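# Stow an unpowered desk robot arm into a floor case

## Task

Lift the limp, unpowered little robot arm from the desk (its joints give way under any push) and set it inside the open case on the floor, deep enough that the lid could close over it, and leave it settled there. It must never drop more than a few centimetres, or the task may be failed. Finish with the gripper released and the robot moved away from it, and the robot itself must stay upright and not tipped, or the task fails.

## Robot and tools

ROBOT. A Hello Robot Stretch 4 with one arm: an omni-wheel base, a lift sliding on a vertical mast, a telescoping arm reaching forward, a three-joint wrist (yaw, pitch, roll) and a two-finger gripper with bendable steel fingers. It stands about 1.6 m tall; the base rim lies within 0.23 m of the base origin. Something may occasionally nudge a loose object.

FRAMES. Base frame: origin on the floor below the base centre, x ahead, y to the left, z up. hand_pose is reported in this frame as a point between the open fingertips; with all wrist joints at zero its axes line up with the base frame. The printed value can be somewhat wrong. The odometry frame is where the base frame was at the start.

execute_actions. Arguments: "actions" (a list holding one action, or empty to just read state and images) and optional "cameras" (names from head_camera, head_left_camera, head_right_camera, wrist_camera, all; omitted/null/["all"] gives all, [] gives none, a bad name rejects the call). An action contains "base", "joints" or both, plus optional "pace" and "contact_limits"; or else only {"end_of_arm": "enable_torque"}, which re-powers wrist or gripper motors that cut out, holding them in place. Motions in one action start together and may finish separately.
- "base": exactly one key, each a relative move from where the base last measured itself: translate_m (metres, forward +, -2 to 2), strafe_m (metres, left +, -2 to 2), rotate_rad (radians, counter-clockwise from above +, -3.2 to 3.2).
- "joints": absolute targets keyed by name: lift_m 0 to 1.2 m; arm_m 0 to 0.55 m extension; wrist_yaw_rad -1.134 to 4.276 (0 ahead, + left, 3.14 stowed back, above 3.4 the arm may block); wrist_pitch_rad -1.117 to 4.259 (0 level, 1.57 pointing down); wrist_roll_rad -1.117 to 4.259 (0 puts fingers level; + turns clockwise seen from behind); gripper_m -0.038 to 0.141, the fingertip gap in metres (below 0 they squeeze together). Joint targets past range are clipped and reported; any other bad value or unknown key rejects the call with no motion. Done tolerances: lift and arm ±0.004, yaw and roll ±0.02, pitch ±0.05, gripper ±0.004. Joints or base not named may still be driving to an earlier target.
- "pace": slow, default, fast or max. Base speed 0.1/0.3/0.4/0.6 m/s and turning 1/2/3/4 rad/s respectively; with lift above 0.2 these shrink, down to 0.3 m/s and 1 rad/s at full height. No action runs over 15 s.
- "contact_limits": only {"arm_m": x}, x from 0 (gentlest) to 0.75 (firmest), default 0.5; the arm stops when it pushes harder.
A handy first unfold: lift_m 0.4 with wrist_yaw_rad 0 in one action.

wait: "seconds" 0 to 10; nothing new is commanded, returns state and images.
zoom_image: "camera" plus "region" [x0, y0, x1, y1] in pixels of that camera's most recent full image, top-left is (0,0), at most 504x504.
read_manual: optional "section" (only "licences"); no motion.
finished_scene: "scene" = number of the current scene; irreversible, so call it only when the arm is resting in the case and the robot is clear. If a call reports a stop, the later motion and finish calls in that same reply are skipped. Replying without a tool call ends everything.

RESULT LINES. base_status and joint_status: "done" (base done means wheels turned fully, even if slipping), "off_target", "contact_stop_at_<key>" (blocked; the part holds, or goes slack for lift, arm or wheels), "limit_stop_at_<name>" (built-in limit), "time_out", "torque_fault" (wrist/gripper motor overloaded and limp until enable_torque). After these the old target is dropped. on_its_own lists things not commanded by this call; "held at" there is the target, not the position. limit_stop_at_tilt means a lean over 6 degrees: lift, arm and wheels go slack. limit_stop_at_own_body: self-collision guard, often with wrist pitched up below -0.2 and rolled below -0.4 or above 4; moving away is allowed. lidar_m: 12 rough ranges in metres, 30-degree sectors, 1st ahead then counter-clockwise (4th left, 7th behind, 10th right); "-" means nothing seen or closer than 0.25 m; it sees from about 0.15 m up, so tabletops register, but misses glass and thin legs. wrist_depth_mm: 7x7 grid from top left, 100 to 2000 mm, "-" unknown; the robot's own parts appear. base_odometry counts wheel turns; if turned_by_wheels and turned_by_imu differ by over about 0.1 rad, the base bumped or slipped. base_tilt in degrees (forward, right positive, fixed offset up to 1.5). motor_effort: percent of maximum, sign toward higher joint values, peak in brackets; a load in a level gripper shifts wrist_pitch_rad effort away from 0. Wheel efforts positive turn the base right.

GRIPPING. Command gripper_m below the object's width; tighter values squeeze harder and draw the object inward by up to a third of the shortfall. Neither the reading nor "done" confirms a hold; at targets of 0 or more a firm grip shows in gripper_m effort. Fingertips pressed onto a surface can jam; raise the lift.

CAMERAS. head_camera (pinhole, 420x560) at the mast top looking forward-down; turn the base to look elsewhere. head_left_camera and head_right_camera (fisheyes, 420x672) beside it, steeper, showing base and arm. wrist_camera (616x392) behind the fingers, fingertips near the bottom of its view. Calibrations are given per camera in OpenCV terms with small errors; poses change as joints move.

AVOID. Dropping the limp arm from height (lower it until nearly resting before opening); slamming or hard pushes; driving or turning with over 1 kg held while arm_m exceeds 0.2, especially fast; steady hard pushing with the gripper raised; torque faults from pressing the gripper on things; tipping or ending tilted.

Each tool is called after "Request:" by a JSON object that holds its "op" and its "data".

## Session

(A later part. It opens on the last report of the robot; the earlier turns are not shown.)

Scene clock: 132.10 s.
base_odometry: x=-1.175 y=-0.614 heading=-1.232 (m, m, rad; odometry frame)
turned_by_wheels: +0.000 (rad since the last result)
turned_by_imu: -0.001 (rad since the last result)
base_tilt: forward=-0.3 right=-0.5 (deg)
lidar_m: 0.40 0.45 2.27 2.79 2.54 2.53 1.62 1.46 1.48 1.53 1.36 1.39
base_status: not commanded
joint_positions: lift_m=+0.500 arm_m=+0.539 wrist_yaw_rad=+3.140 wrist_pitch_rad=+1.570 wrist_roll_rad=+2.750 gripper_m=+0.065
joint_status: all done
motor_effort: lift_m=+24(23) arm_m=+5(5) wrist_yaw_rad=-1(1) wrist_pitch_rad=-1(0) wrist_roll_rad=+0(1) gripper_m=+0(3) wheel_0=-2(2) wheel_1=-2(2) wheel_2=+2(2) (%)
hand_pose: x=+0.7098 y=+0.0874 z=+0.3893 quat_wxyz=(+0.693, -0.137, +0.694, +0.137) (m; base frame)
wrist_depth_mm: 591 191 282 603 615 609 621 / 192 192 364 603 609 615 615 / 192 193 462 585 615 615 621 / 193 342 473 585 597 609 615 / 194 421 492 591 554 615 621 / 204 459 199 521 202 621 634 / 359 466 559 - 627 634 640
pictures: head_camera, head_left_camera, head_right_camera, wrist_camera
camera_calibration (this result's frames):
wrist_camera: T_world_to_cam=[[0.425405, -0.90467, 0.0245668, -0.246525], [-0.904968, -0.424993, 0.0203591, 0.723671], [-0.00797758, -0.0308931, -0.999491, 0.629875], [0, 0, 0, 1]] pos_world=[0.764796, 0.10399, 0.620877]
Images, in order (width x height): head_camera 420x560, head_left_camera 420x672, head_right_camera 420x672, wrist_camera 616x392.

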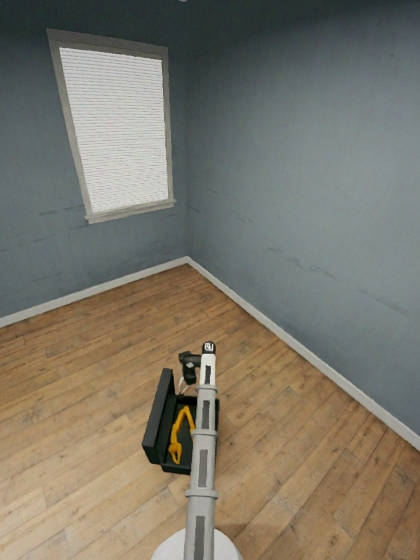

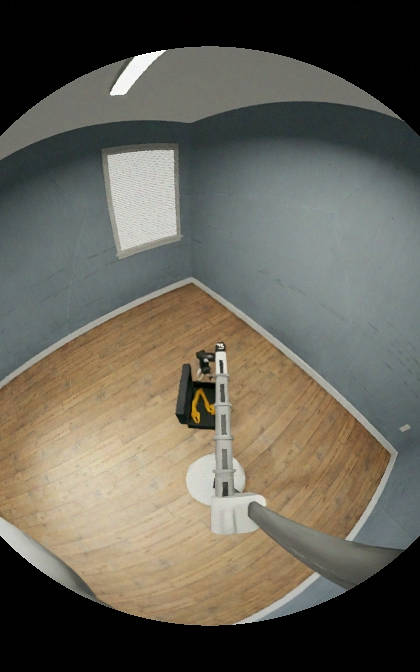

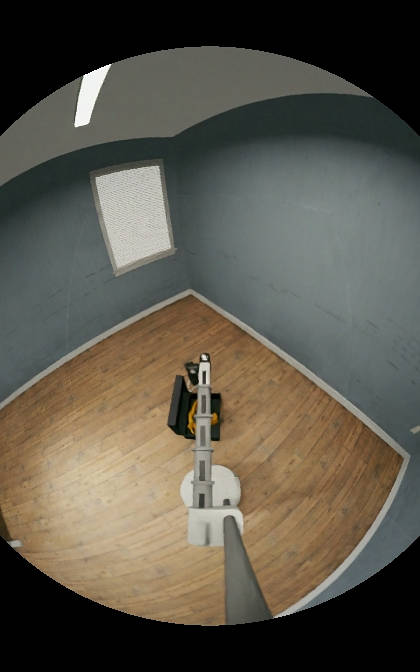

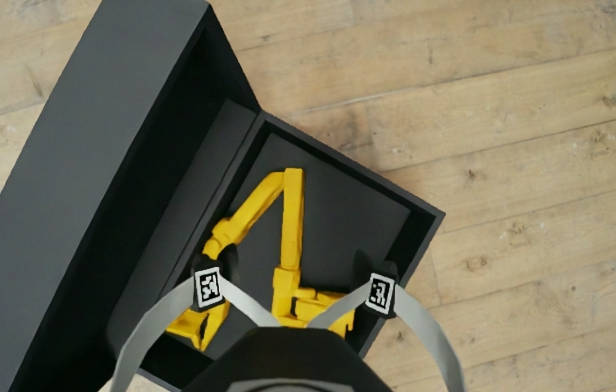

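Request:
{"op": "execute_actions", "data": {"actions": [{"joints":{"lift_m":0.7,"arm_m":0.42},"base":{"strafe_m":0.0}}], "cameras": ["wrist_camera","head_camera"]}}

Request:
{"op": "zoom_image", "data": {"camera": "wrist_camera", "region": [180,60,480,330]}}

Scene clock: 134.37 s.
base_odometry: x=-1.175 y=-0.614 heading=-1.232 (m, m, rad; odometry frame)
turned_by_wheels: +0.000 (rad since the last result)
turned_by_imu: -0.001 (rad since the last result)
base_tilt: forward=-0.3 right=-0.5 (deg)
lidar_m: 0.40 0.41 2.28 2.78 2.50 2.55 1.63 1.45 1.49 1.51 1.36 1.38
base_status: done
joint_positions: lift_m=+0.700 arm_m=+0.421 wrist_yaw_rad=+3.140 wrist_pitch_rad=+1.570 wrist_roll_rad=+2.750 gripper_m=+0.065
joint_status: all done
motor_effort: lift_m=+24(29) arm_m=-6(6) wrist_yaw_rad=-1(1) wrist_pitch_rad=+0(1) wrist_roll_rad=-1(0) gripper_m=-4(4) wheel_0=+0(2) wheel_1=+0(2) wheel_2=+0(0) (%)
hand_pose: x=+0.5918 y=+0.0874 z=+0.5893 quat_wxyz=(+0.693, -0.137, +0.694, +0.137) (m; base frame)
wrist_depth_mm: 788 788 798 788 798 809 820 / 788 788 389 699 798 820 809 / 798 798 394 750 788 809 831 / 798 809 668 788 798 820 820 / 820 394 668 778 820 820 831 / 798 427 199 723 203 831 842 / 809 809 831 - 820 842 831
pictures: head_camera, wrist_camera
camera_calibration (this result's frames):
wrist_camera: T_world_to_cam=[[0.425446, -0.904649, 0.0246205, -0.201291], [-0.90495, -0.425037, 0.0202454, 0.612856], [-0.00785038, -0.0308936, -0.999492, 0.828786], [0, 0, 0, 1]] pos_world=[0.646748, 0.103992, 0.820913]
Images, in order (width x height): head_camera 420x560, wrist_camera 616x392.

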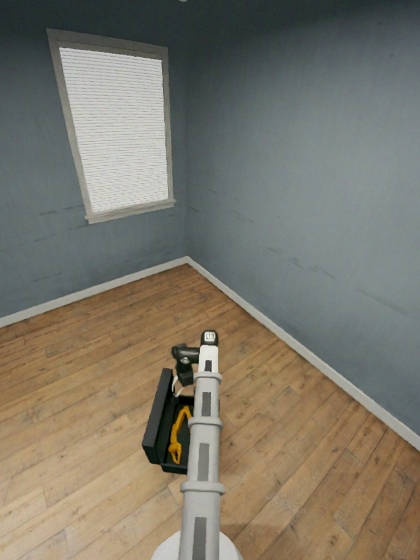

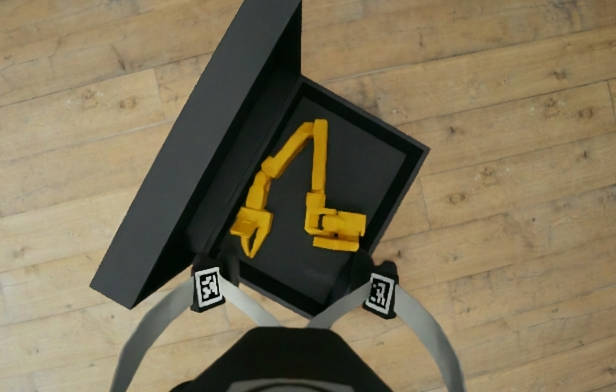

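Region (180, 60, 480, 330) of wrist_camera's 616x392 image, scaled by 1.680; it fills the top 454 rows of this view, and the rest is white.

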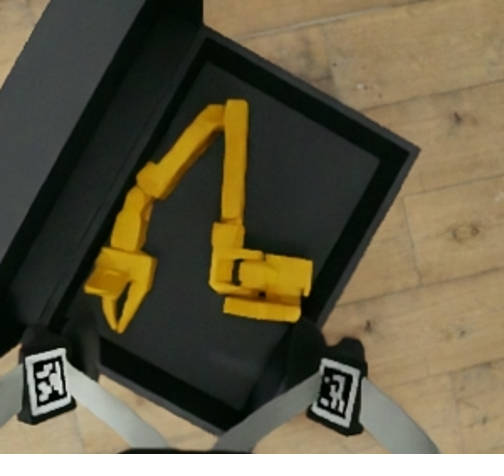

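Request:
{"op": "execute_actions", "data": {"actions": [{"joints":{"arm_m":0.0},"base":{"translate_m":-0.5},"pace":"fast"}], "cameras": ["head_camera"]}}

Request:
{"op": "zoom_image", "data": {"camera": "head_camera", "region": [120,280,280,420]}}

Scene clock: 137.30 s.
base_odometry: x=-1.341 y=-0.142 heading=-1.232 (m, m, rad; odometry frame)
turned_by_wheels: +0.000 (rad since the last result)
turned_by_imu: +0.000 (rad since the last result)
base_tilt: forward=-0.4 right=-0.7 (deg)
lidar_m: 0.90 0.98 2.66 2.45 2.26 1.90 1.17 1.07 1.08 1.37 1.69 1.70
base_status: done
joint_positions: lift_m=+0.700 arm_m=+0.001 wrist_yaw_rad=+3.140 wrist_pitch_rad=+1.570 wrist_roll_rad=+2.750 gripper_m=+0.065
joint_status: all done
motor_effort: lift_m=+24(24) arm_m=-6(7) wrist_yaw_rad=-2(1) wrist_pitch_rad=-1(1) wrist_roll_rad=+0(0) gripper_m=-1(0) wheel_0=-1(6) wheel_1=+0(6) wheel_2=-1(12) (%)
hand_pose: x=+0.1717 y=+0.0874 z=+0.5893 quat_wxyz=(+0.693, -0.137, +0.694, +0.137) (m; base frame)
wrist_depth_mm: 788 798 809 820 809 820 798 / 798 809 798 809 809 809 842 / 788 809 809 820 809 820 820 / 809 798 809 809 820 820 842 / 798 809 603 609 820 831 820 / 820 820 200 609 202 831 831 / 820 831 609 - 615 820 842
pictures: head_camera
Images, in order (width x height): head_camera 420x560.

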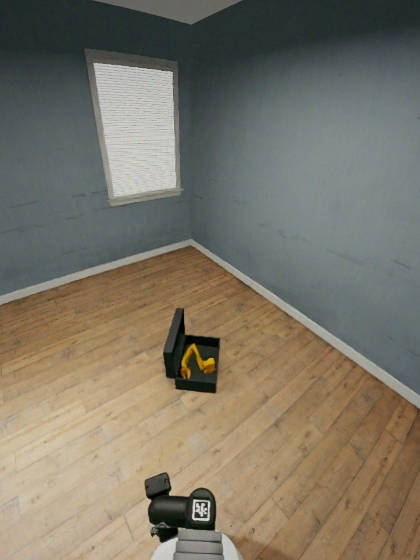

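Region (120, 280, 280, 420) of head_camera's 420x560 image, scaled by 3.150, with more detail than that image has; it fills the top 441 rows of this view, and the rest is white.

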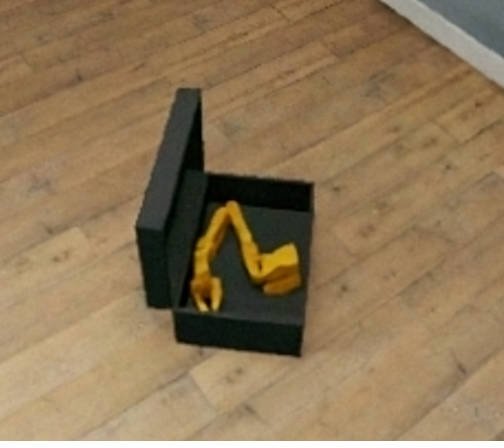

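Request:
{"op": "finished_scene", "data": {"scene": 1}}

The scene is finished: the task was done.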